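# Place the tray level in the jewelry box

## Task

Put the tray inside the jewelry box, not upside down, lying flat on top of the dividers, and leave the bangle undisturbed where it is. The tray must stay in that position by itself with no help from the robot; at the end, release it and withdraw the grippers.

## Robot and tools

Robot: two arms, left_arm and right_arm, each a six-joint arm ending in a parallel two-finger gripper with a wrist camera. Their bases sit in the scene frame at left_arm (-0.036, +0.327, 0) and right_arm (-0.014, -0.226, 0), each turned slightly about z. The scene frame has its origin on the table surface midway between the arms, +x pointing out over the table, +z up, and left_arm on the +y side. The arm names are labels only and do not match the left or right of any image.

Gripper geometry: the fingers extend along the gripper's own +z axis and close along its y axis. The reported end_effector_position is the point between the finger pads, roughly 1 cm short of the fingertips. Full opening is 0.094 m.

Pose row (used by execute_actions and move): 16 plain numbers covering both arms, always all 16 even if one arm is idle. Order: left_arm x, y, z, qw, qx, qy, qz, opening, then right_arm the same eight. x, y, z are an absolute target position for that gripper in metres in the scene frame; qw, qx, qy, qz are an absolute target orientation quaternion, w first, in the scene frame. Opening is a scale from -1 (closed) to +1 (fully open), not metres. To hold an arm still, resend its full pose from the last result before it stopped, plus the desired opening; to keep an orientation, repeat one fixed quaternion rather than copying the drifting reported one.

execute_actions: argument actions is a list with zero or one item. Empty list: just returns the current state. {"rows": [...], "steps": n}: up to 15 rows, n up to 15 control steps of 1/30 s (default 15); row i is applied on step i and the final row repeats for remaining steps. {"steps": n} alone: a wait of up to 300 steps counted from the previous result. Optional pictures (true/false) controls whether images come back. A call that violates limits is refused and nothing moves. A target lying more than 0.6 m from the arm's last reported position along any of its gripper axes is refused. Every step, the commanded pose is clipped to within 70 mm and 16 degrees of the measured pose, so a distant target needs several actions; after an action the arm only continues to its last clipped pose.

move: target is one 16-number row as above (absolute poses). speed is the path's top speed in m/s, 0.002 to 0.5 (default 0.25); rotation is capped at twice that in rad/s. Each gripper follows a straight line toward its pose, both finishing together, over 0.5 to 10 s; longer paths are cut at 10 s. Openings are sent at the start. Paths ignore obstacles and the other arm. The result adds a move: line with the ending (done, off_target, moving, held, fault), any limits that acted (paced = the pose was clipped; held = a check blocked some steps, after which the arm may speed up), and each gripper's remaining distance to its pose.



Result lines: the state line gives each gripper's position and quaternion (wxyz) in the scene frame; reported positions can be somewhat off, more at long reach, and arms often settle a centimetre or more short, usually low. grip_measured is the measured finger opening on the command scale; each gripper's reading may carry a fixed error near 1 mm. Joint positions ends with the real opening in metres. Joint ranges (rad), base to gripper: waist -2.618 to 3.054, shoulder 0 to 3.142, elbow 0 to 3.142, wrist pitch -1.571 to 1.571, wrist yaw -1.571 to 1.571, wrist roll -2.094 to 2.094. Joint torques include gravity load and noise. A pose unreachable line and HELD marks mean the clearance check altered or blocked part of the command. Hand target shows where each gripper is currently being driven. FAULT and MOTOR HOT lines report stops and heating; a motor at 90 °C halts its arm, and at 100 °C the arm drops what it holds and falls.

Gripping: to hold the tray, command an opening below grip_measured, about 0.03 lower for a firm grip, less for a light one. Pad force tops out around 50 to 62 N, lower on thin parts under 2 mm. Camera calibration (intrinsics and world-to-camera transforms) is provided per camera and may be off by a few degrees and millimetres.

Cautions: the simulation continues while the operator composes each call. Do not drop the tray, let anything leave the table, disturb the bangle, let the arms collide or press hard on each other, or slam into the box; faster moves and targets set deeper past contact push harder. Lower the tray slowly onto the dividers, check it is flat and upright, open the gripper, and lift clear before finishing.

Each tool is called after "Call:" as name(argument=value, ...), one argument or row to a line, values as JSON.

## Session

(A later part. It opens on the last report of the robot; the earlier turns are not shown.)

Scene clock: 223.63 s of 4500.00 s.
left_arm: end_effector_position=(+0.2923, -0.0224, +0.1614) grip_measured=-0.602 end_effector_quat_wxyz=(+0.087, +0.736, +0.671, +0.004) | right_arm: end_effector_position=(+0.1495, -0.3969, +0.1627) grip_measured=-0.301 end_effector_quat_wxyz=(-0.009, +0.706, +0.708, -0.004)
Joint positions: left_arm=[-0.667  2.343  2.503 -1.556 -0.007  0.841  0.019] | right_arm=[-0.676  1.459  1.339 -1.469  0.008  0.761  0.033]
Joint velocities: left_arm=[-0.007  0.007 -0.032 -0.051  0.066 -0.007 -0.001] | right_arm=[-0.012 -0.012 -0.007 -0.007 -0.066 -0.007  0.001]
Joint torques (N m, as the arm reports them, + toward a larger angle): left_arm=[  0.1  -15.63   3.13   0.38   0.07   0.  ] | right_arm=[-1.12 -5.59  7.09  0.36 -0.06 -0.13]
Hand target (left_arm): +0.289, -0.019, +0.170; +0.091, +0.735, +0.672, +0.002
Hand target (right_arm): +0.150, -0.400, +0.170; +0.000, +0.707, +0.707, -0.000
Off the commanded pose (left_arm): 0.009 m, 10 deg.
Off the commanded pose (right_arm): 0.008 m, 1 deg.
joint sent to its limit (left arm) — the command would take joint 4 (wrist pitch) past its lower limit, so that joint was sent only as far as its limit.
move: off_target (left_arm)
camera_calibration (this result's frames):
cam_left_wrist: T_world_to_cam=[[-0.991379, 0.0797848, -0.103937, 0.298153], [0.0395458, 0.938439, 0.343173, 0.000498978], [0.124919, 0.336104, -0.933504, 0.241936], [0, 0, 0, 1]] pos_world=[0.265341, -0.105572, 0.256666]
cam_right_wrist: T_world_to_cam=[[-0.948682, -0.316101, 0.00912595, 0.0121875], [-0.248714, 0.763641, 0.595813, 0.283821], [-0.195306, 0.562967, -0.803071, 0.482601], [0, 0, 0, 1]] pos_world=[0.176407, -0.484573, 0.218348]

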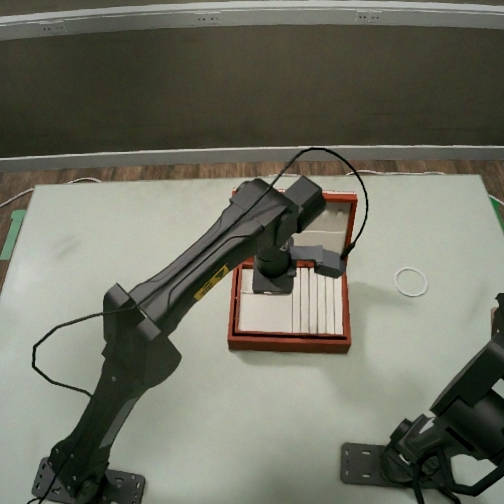

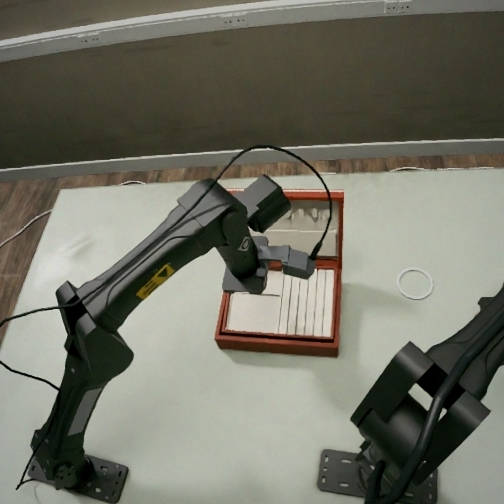

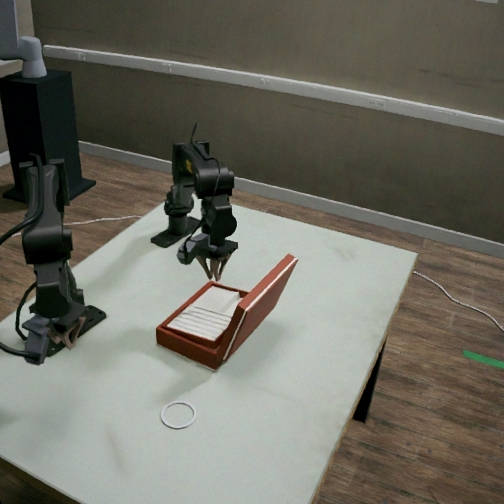

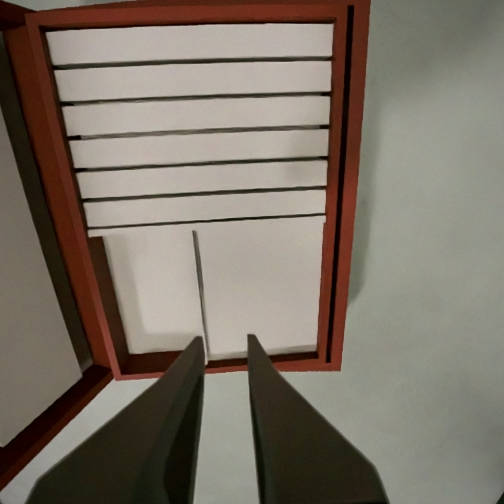

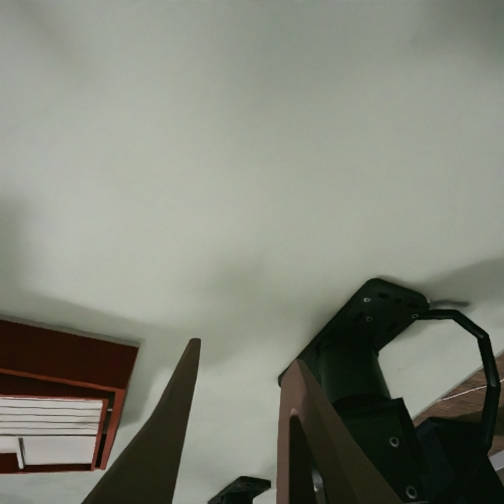

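Fingers were too high; go deeper and drag.

Call:
move(
  target=[0.32,-0.04,0.088,0,0.738,0.674,0,-0.6,0.15,-0.40,0.17,0,0.707,0.707,0,-0.3],
  speed=0.05,
)

Call:
move(
  target=[0.292,-0.034,0.088,0,0.738,0.674,0,-0.6,0.15,-0.40,0.17,0,0.707,0.707,0,-0.3],
  speed=0.015,
)

Call:
move(
  target=[0.29,-0.02,0.17,0,0.738,0.674,0,-0.6,0.15,-0.40,0.17,0,0.707,0.707,0,-0.3],
  speed=0.08,
)

Call:
zoom_image(
  camera="cam_high",
  region=[140,250,300,390],
)

Scene clock: 233.07 s of 4500.00 s.
left_arm: end_effector_position=(+0.3138, -0.0421, +0.0928) grip_measured=-0.602 end_effector_quat_wxyz=(+0.052, +0.739, +0.672, +0.004) | right_arm: end_effector_position=(+0.1495, -0.3969, +0.1627) grip_measured=-0.301 end_effector_quat_wxyz=(-0.009, +0.706, +0.708, -0.004)
Joint positions: left_arm=[-0.662  2.588  2.682 -1.56  -0.006  0.849  0.019] | right_arm=[-0.676  1.459  1.339 -1.469  0.008  0.761  0.033]
Joint velocities: left_arm=[-0.002 -0.012  0.027  0.022 -0.007 -0.007 -0.   ] | right_arm=[ 0.007  0.007 -0.007  0.037  0.037 -0.022 -0.002]
Joint torques (N m, as the arm reports them, + toward a larger angle): left_arm=[  1.   -12.85   6.06   0.27   0.03   0.16] | right_arm=[-1.22 -5.79  7.17  0.29 -0.04 -0.1 ]
Hand target (left_arm): +0.320, -0.040, +0.088; +0.052, +0.738, +0.673, +0.003
Hand target (right_arm): +0.150, -0.400, +0.170; +0.000, +0.707, +0.707, -0.000
Off the commanded pose (left_arm): 0.008 m, 6 deg.
Off the commanded pose (right_arm): 0.008 m, 1 deg.
joint sent to its limit (left arm) — the command would take joint 4 (wrist pitch) past its lower limit, so that joint was sent only as far as its limit.
After step 90, 4.47 s passed at rest.
move: off_target (left_arm)
camera_calibration (this result's frames):
cam_left_wrist: T_world_to_cam=[[-0.994871, 0.08692, -0.0517337, 0.310444], [0.060111, 0.919388, 0.388731, 0.0301833], [0.0813518, 0.383627, -0.919898, 0.196305], [0, 0, 0, 1]] pos_world=[0.291067, -0.130042, 0.184908]
cam_right_wrist: T_world_to_cam=[[-0.948682, -0.316101, 0.00912595, 0.0121875], [-0.248714, 0.763641, 0.595813, 0.283821], [-0.195306, 0.562967, -0.803071, 0.482601], [0, 0, 0, 1]] pos_world=[0.176407, -0.484573, 0.218348]

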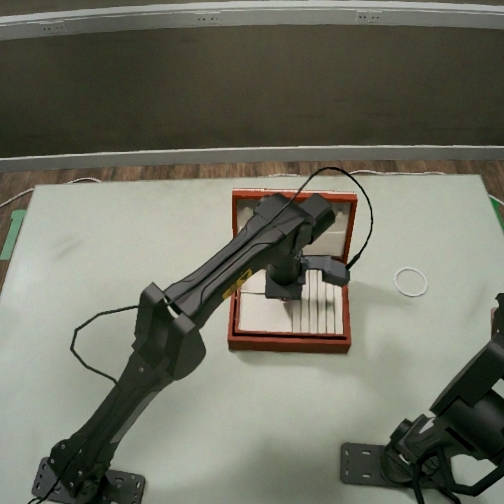

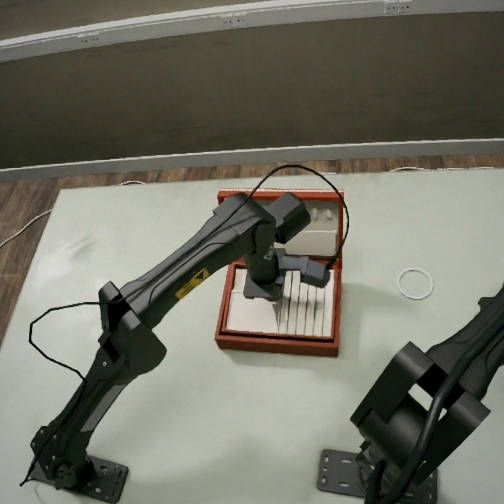

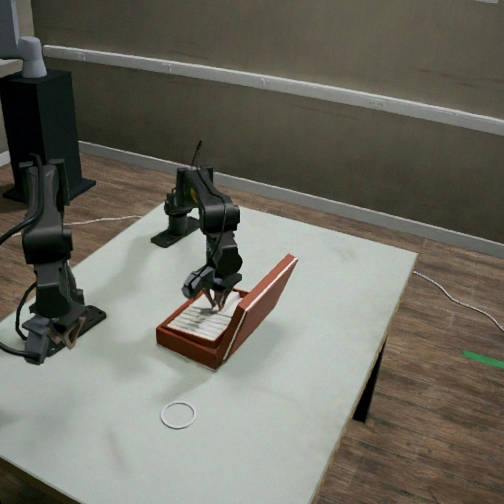

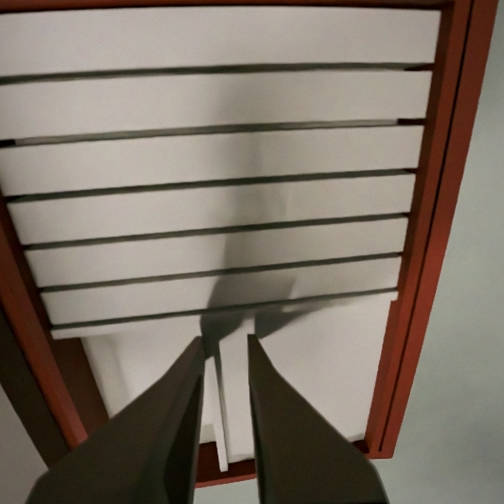

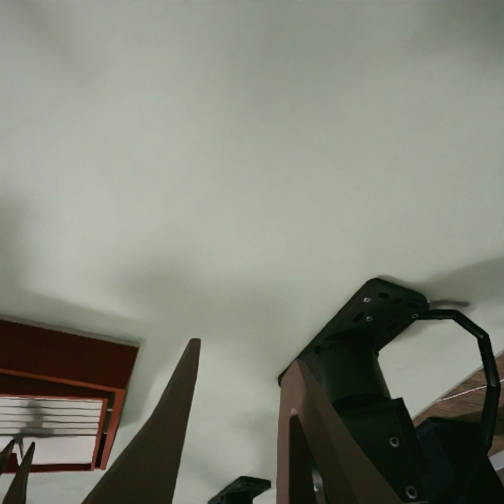

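Scene clock: 236.90 s of 4500.00 s.
left_arm: end_effector_position=(+0.3009, -0.0337, +0.0851) grip_measured=-0.602 end_effector_quat_wxyz=(+0.024, +0.738, +0.674, +0.006) | right_arm: end_effector_position=(+0.1495, -0.3969, +0.1627) grip_measured=-0.301 end_effector_quat_wxyz=(-0.009, +0.706, +0.708, -0.004)
Joint positions: left_arm=[-0.671  2.545  2.57  -1.547 -0.012  0.835  0.019] | right_arm=[-0.676  1.459  1.339 -1.469  0.008  0.761  0.033]
Joint velocities: left_arm=[-0.002  0.007 -0.002 -0.007 -0.066  0.022 -0.001] | right_arm=[-0.017 -0.012  0.002  0.037 -0.007 -0.081  0.001]
Joint torques (N m, as the arm reports them, + toward a larger angle): left_arm=[ -0.98 -15.64   3.41   0.03   0.12  -0.09] | right_arm=[-1.15 -5.69  7.11  0.34 -0.05 -0.09]
Hand target (left_arm): +0.292, -0.034, +0.087; +0.016, +0.739, +0.674, +0.000
Hand target (right_arm): +0.150, -0.400, +0.170; +0.000, +0.707, +0.707, -0.000
Off the commanded pose (left_arm): 0.009 m, 3 deg.
Off the commanded pose (right_arm): 0.008 m, 1 deg.
joint sent to its limit (left arm) — the command would take joint 4 (wrist pitch) past its lower limit, so that joint was sent only as far as its limit.
move: off_target (left_arm)
camera_calibration (this result's frames):
cam_left_wrist: T_world_to_cam=[[-0.996352, 0.0841388, -0.0142568, 0.293691], [0.0700496, 0.901777, 0.426488, 0.0194532], [0.0487406, 0.423934, -0.904381, 0.196833], [0, 0, 0, 1]] pos_world=[0.281663, -0.125698, 0.173903]
cam_right_wrist: T_world_to_cam=[[-0.948682, -0.316101, 0.00912595, 0.0121875], [-0.248714, 0.763641, 0.595813, 0.283821], [-0.195306, 0.562967, -0.803071, 0.482601], [0, 0, 0, 1]] pos_world=[0.176407, -0.484573, 0.218348]

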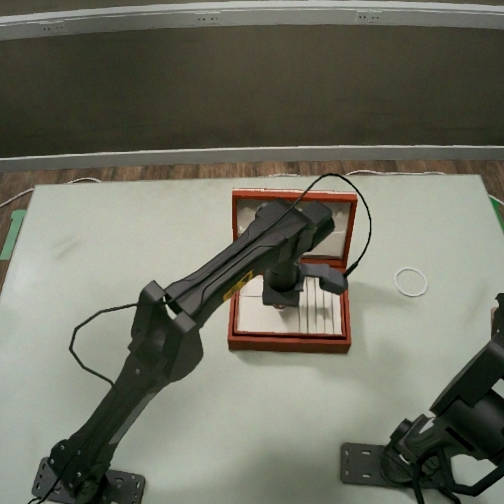

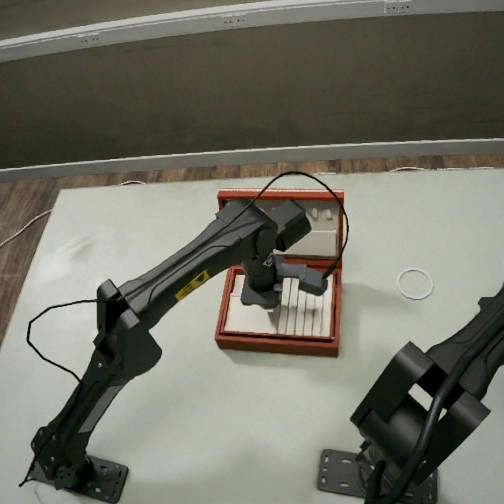

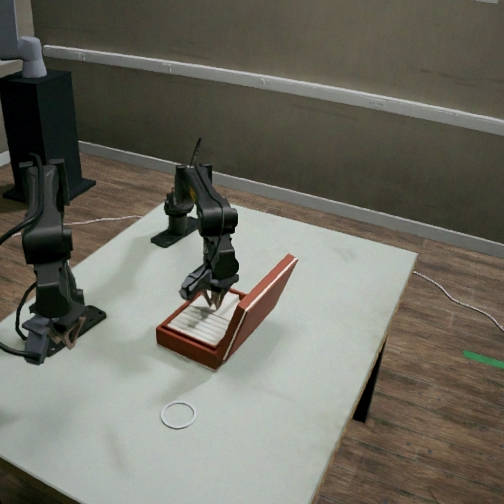

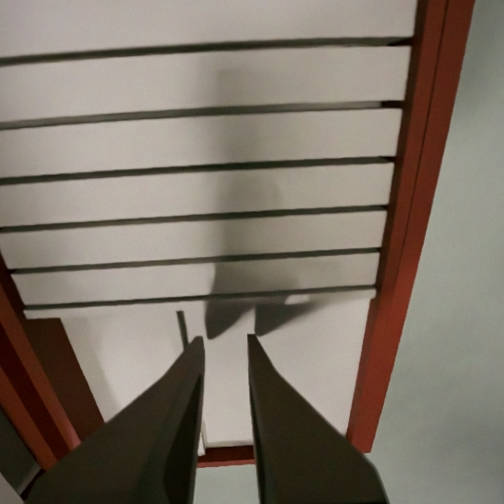

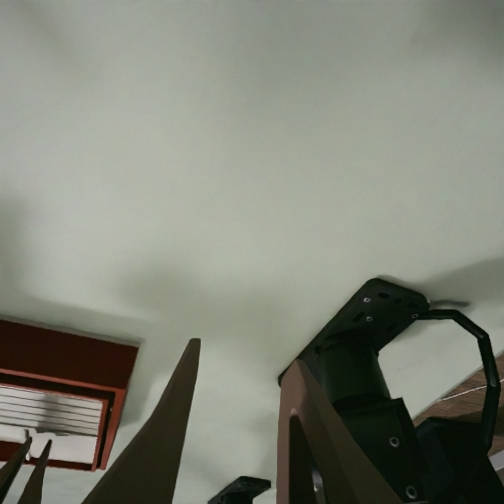

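Scene clock: 238.37 s of 4500.00 s.
left_arm: end_effector_position=(+0.2925, -0.0246, +0.1631) grip_measured=-0.602 end_effector_quat_wxyz=(+0.092, +0.735, +0.672, +0.006) | right_arm: end_effector_position=(+0.1495, -0.3969, +0.1627) grip_measured=-0.301 end_effector_quat_wxyz=(-0.009, +0.706, +0.708, -0.004)
Joint positions: left_arm=[-0.671  2.341  2.505 -1.55  -0.012  0.835  0.019] | right_arm=[-0.676  1.459  1.339 -1.469  0.008  0.761  0.033]
Joint velocities: left_arm=[ 0.002 -0.002 -0.007 -0.051  0.037 -0.066 -0.001] | right_arm=[ 0.002  0.012 -0.027  0.066 -0.022 -0.066 -0.001]
Joint torques (N m, as the arm reports them, + toward a larger angle): left_arm=[  0.54 -15.48   3.11   0.32   0.13   0.05] | right_arm=[-1.31 -5.62  7.29  0.33 -0.08 -0.14]
Hand target (left_arm): +0.289, -0.019, +0.170; +0.091, +0.735, +0.672, +0.001
Hand target (right_arm): +0.150, -0.400, +0.170; +0.000, +0.707, +0.707, -0.000
Off the commanded pose (left_arm): 0.009 m, 11 deg.
Off the commanded pose (right_arm): 0.008 m, 1 deg.
joint sent to its limit (left arm) — the command would take joint 4 (wrist pitch) past its lower limit, so that joint was sent only as far as its limit.
move: off_target (left_arm)
camera_calibration (this result's frames):
cam_left_wrist: T_world_to_cam=[[-0.990421, 0.0776961, -0.114144, 0.300089], [0.0346971, 0.940181, 0.338903, 0.00413611], [0.133647, 0.331697, -0.933871, 0.241633], [0, 0, 0, 1]] pos_world=[0.264777, -0.107353, 0.258506]
cam_right_wrist: T_world_to_cam=[[-0.948682, -0.316101, 0.00912595, 0.0121875], [-0.248714, 0.763641, 0.595813, 0.283821], [-0.195306, 0.562967, -0.803071, 0.482601], [0, 0, 0, 1]] pos_world=[0.176407, -0.484573, 0.218348]

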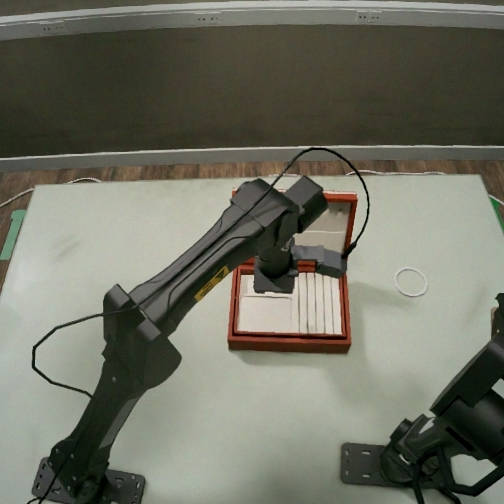

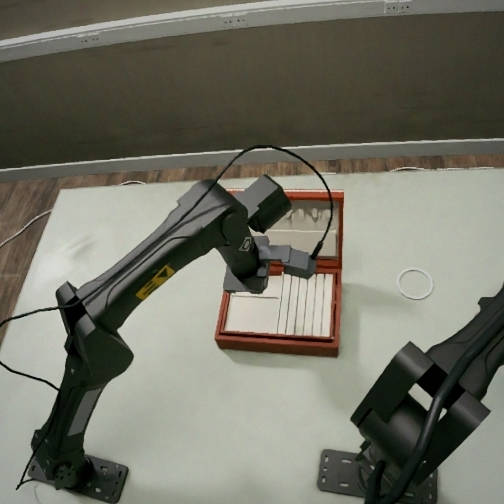

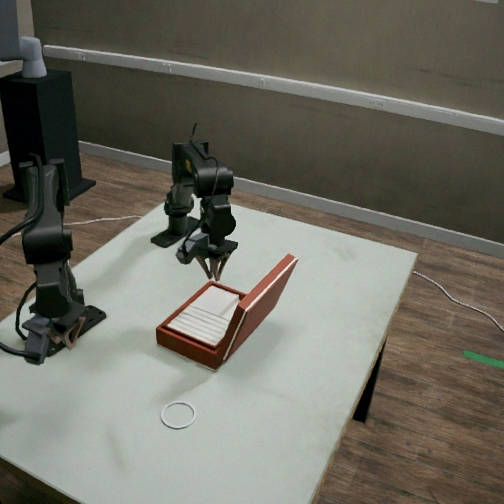

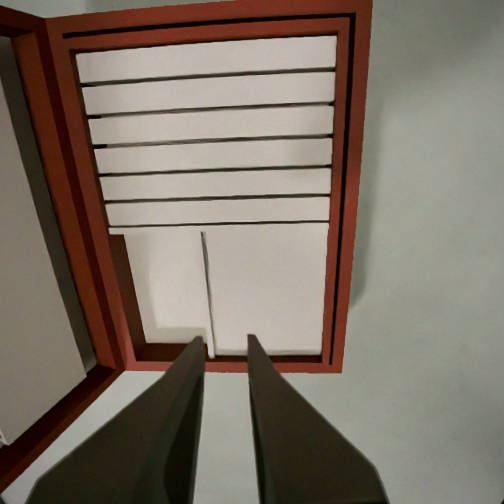

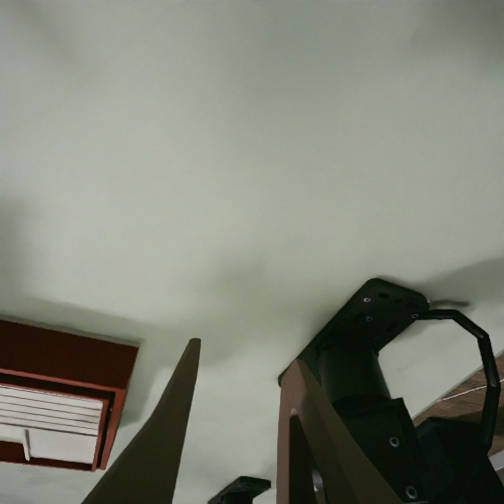

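Region (140, 250, 300, 390) of cam_high's 504x504 image, scaled by 3.150, with more detail than that image has; it fills the top 441 rows of this view, and the rest is white.

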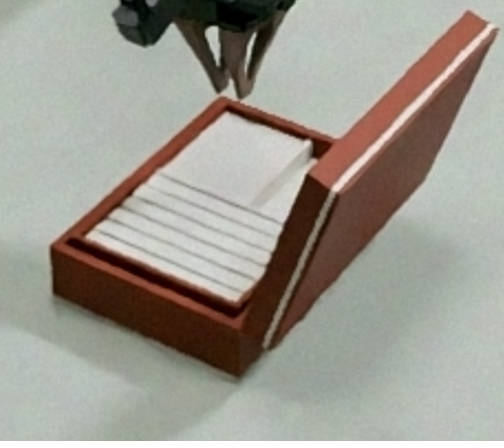

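Call:
move(
  target=[0.22,0.22,0.17,0,0.738,0.674,0,-0.6,0.15,-0.40,0.17,0,0.707,0.707,0,-0.3],
)

Call:
finished_scene(
  scene=2,
)

Scene clock: 243.83 s of 4500.00 s.
left_arm: end_effector_position=(+0.2290, +0.2189, +0.1643) grip_measured=-0.602 end_effector_quat_wxyz=(-0.005, +0.736, +0.677, +0.011) | right_arm: end_effector_position=(+0.1495, -0.3969, +0.1627) grip_measured=-0.301 end_effector_quat_wxyz=(-0.009, +0.706, +0.708, -0.004)
Joint positions: left_arm=[-0.252  1.631  1.512 -1.452 -0.025  1.247  0.019] | right_arm=[-0.676  1.459  1.339 -1.469  0.008  0.761  0.033]
Joint velocities: left_arm=[-0.022 -0.012 -0.007 -0.051  0.022 -0.022  0.   ] | right_arm=[-0.002 -0.017  0.002  0.007 -0.007  0.022 -0.001]
Joint torques (N m, as the arm reports them, + toward a larger angle): left_arm=[ 0.25 -8.84  3.06 -0.02  0.06  0.1 ] | right_arm=[-1.25 -5.63  7.07  0.32 -0.07 -0.09]
Hand target (left_arm): +0.222, +0.222, +0.166; -0.005, +0.739, +0.673, +0.008
Hand target (right_arm): +0.150, -0.400, +0.170; +0.000, +0.707, +0.707, -0.000
Off the commanded pose (left_arm): 0.011 m, 1 deg.
Off the commanded pose (right_arm): 0.008 m, 1 deg.
After step 90, 0.83 s passed at rest.
move: off_target (left_arm)
camera_calibration (this result's frames):
cam_left_wrist: T_world_to_cam=[[-0.996804, 0.0767731, 0.0220974, 0.197668], [0.0781469, 0.879551, 0.469343, -0.241135], [0.0165971, 0.469569, -0.88274, 0.158668], [0, 0, 0, 1]] pos_world=[0.213247, 0.12241, 0.24887]
cam_right_wrist: T_world_to_cam=[[-0.948682, -0.316101, 0.00912595, 0.0121875], [-0.248714, 0.763641, 0.595813, 0.283821], [-0.195306, 0.562967, -0.803071, 0.482601], [0, 0, 0, 1]] pos_world=[0.176407, -0.484573, 0.218348]

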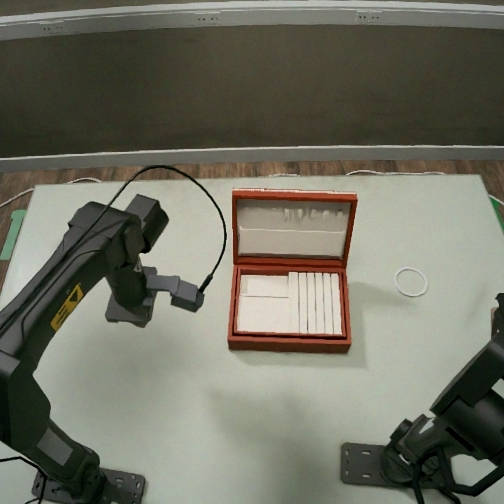

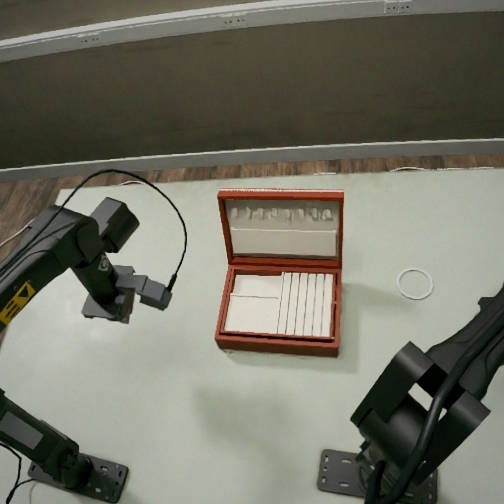

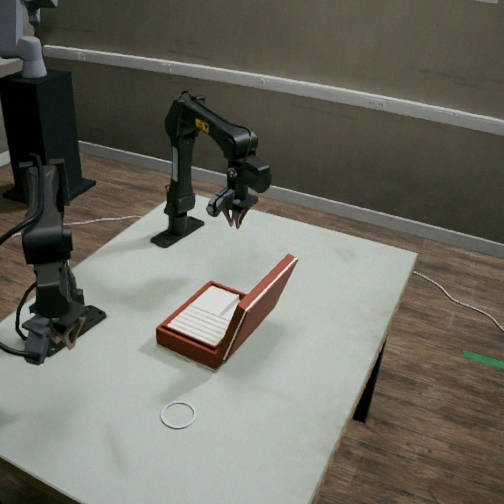

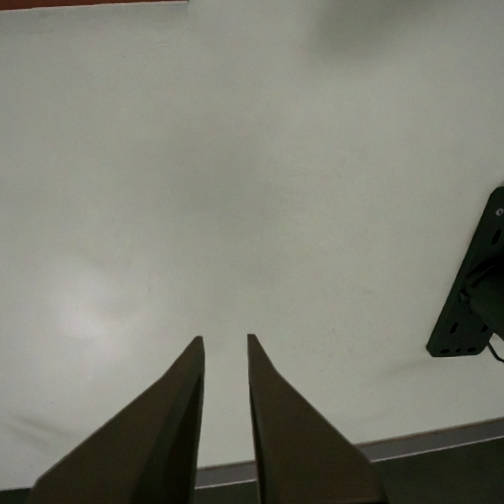

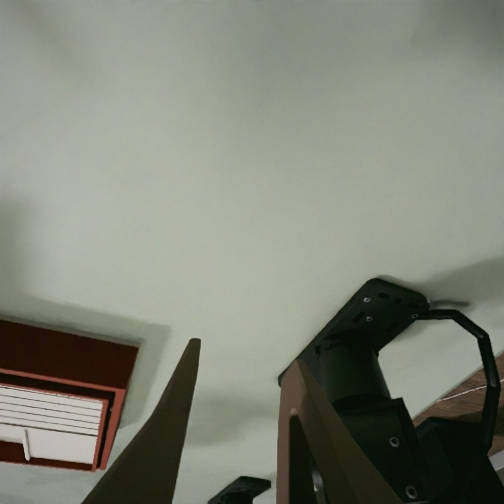

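The scene is finished: the task was done.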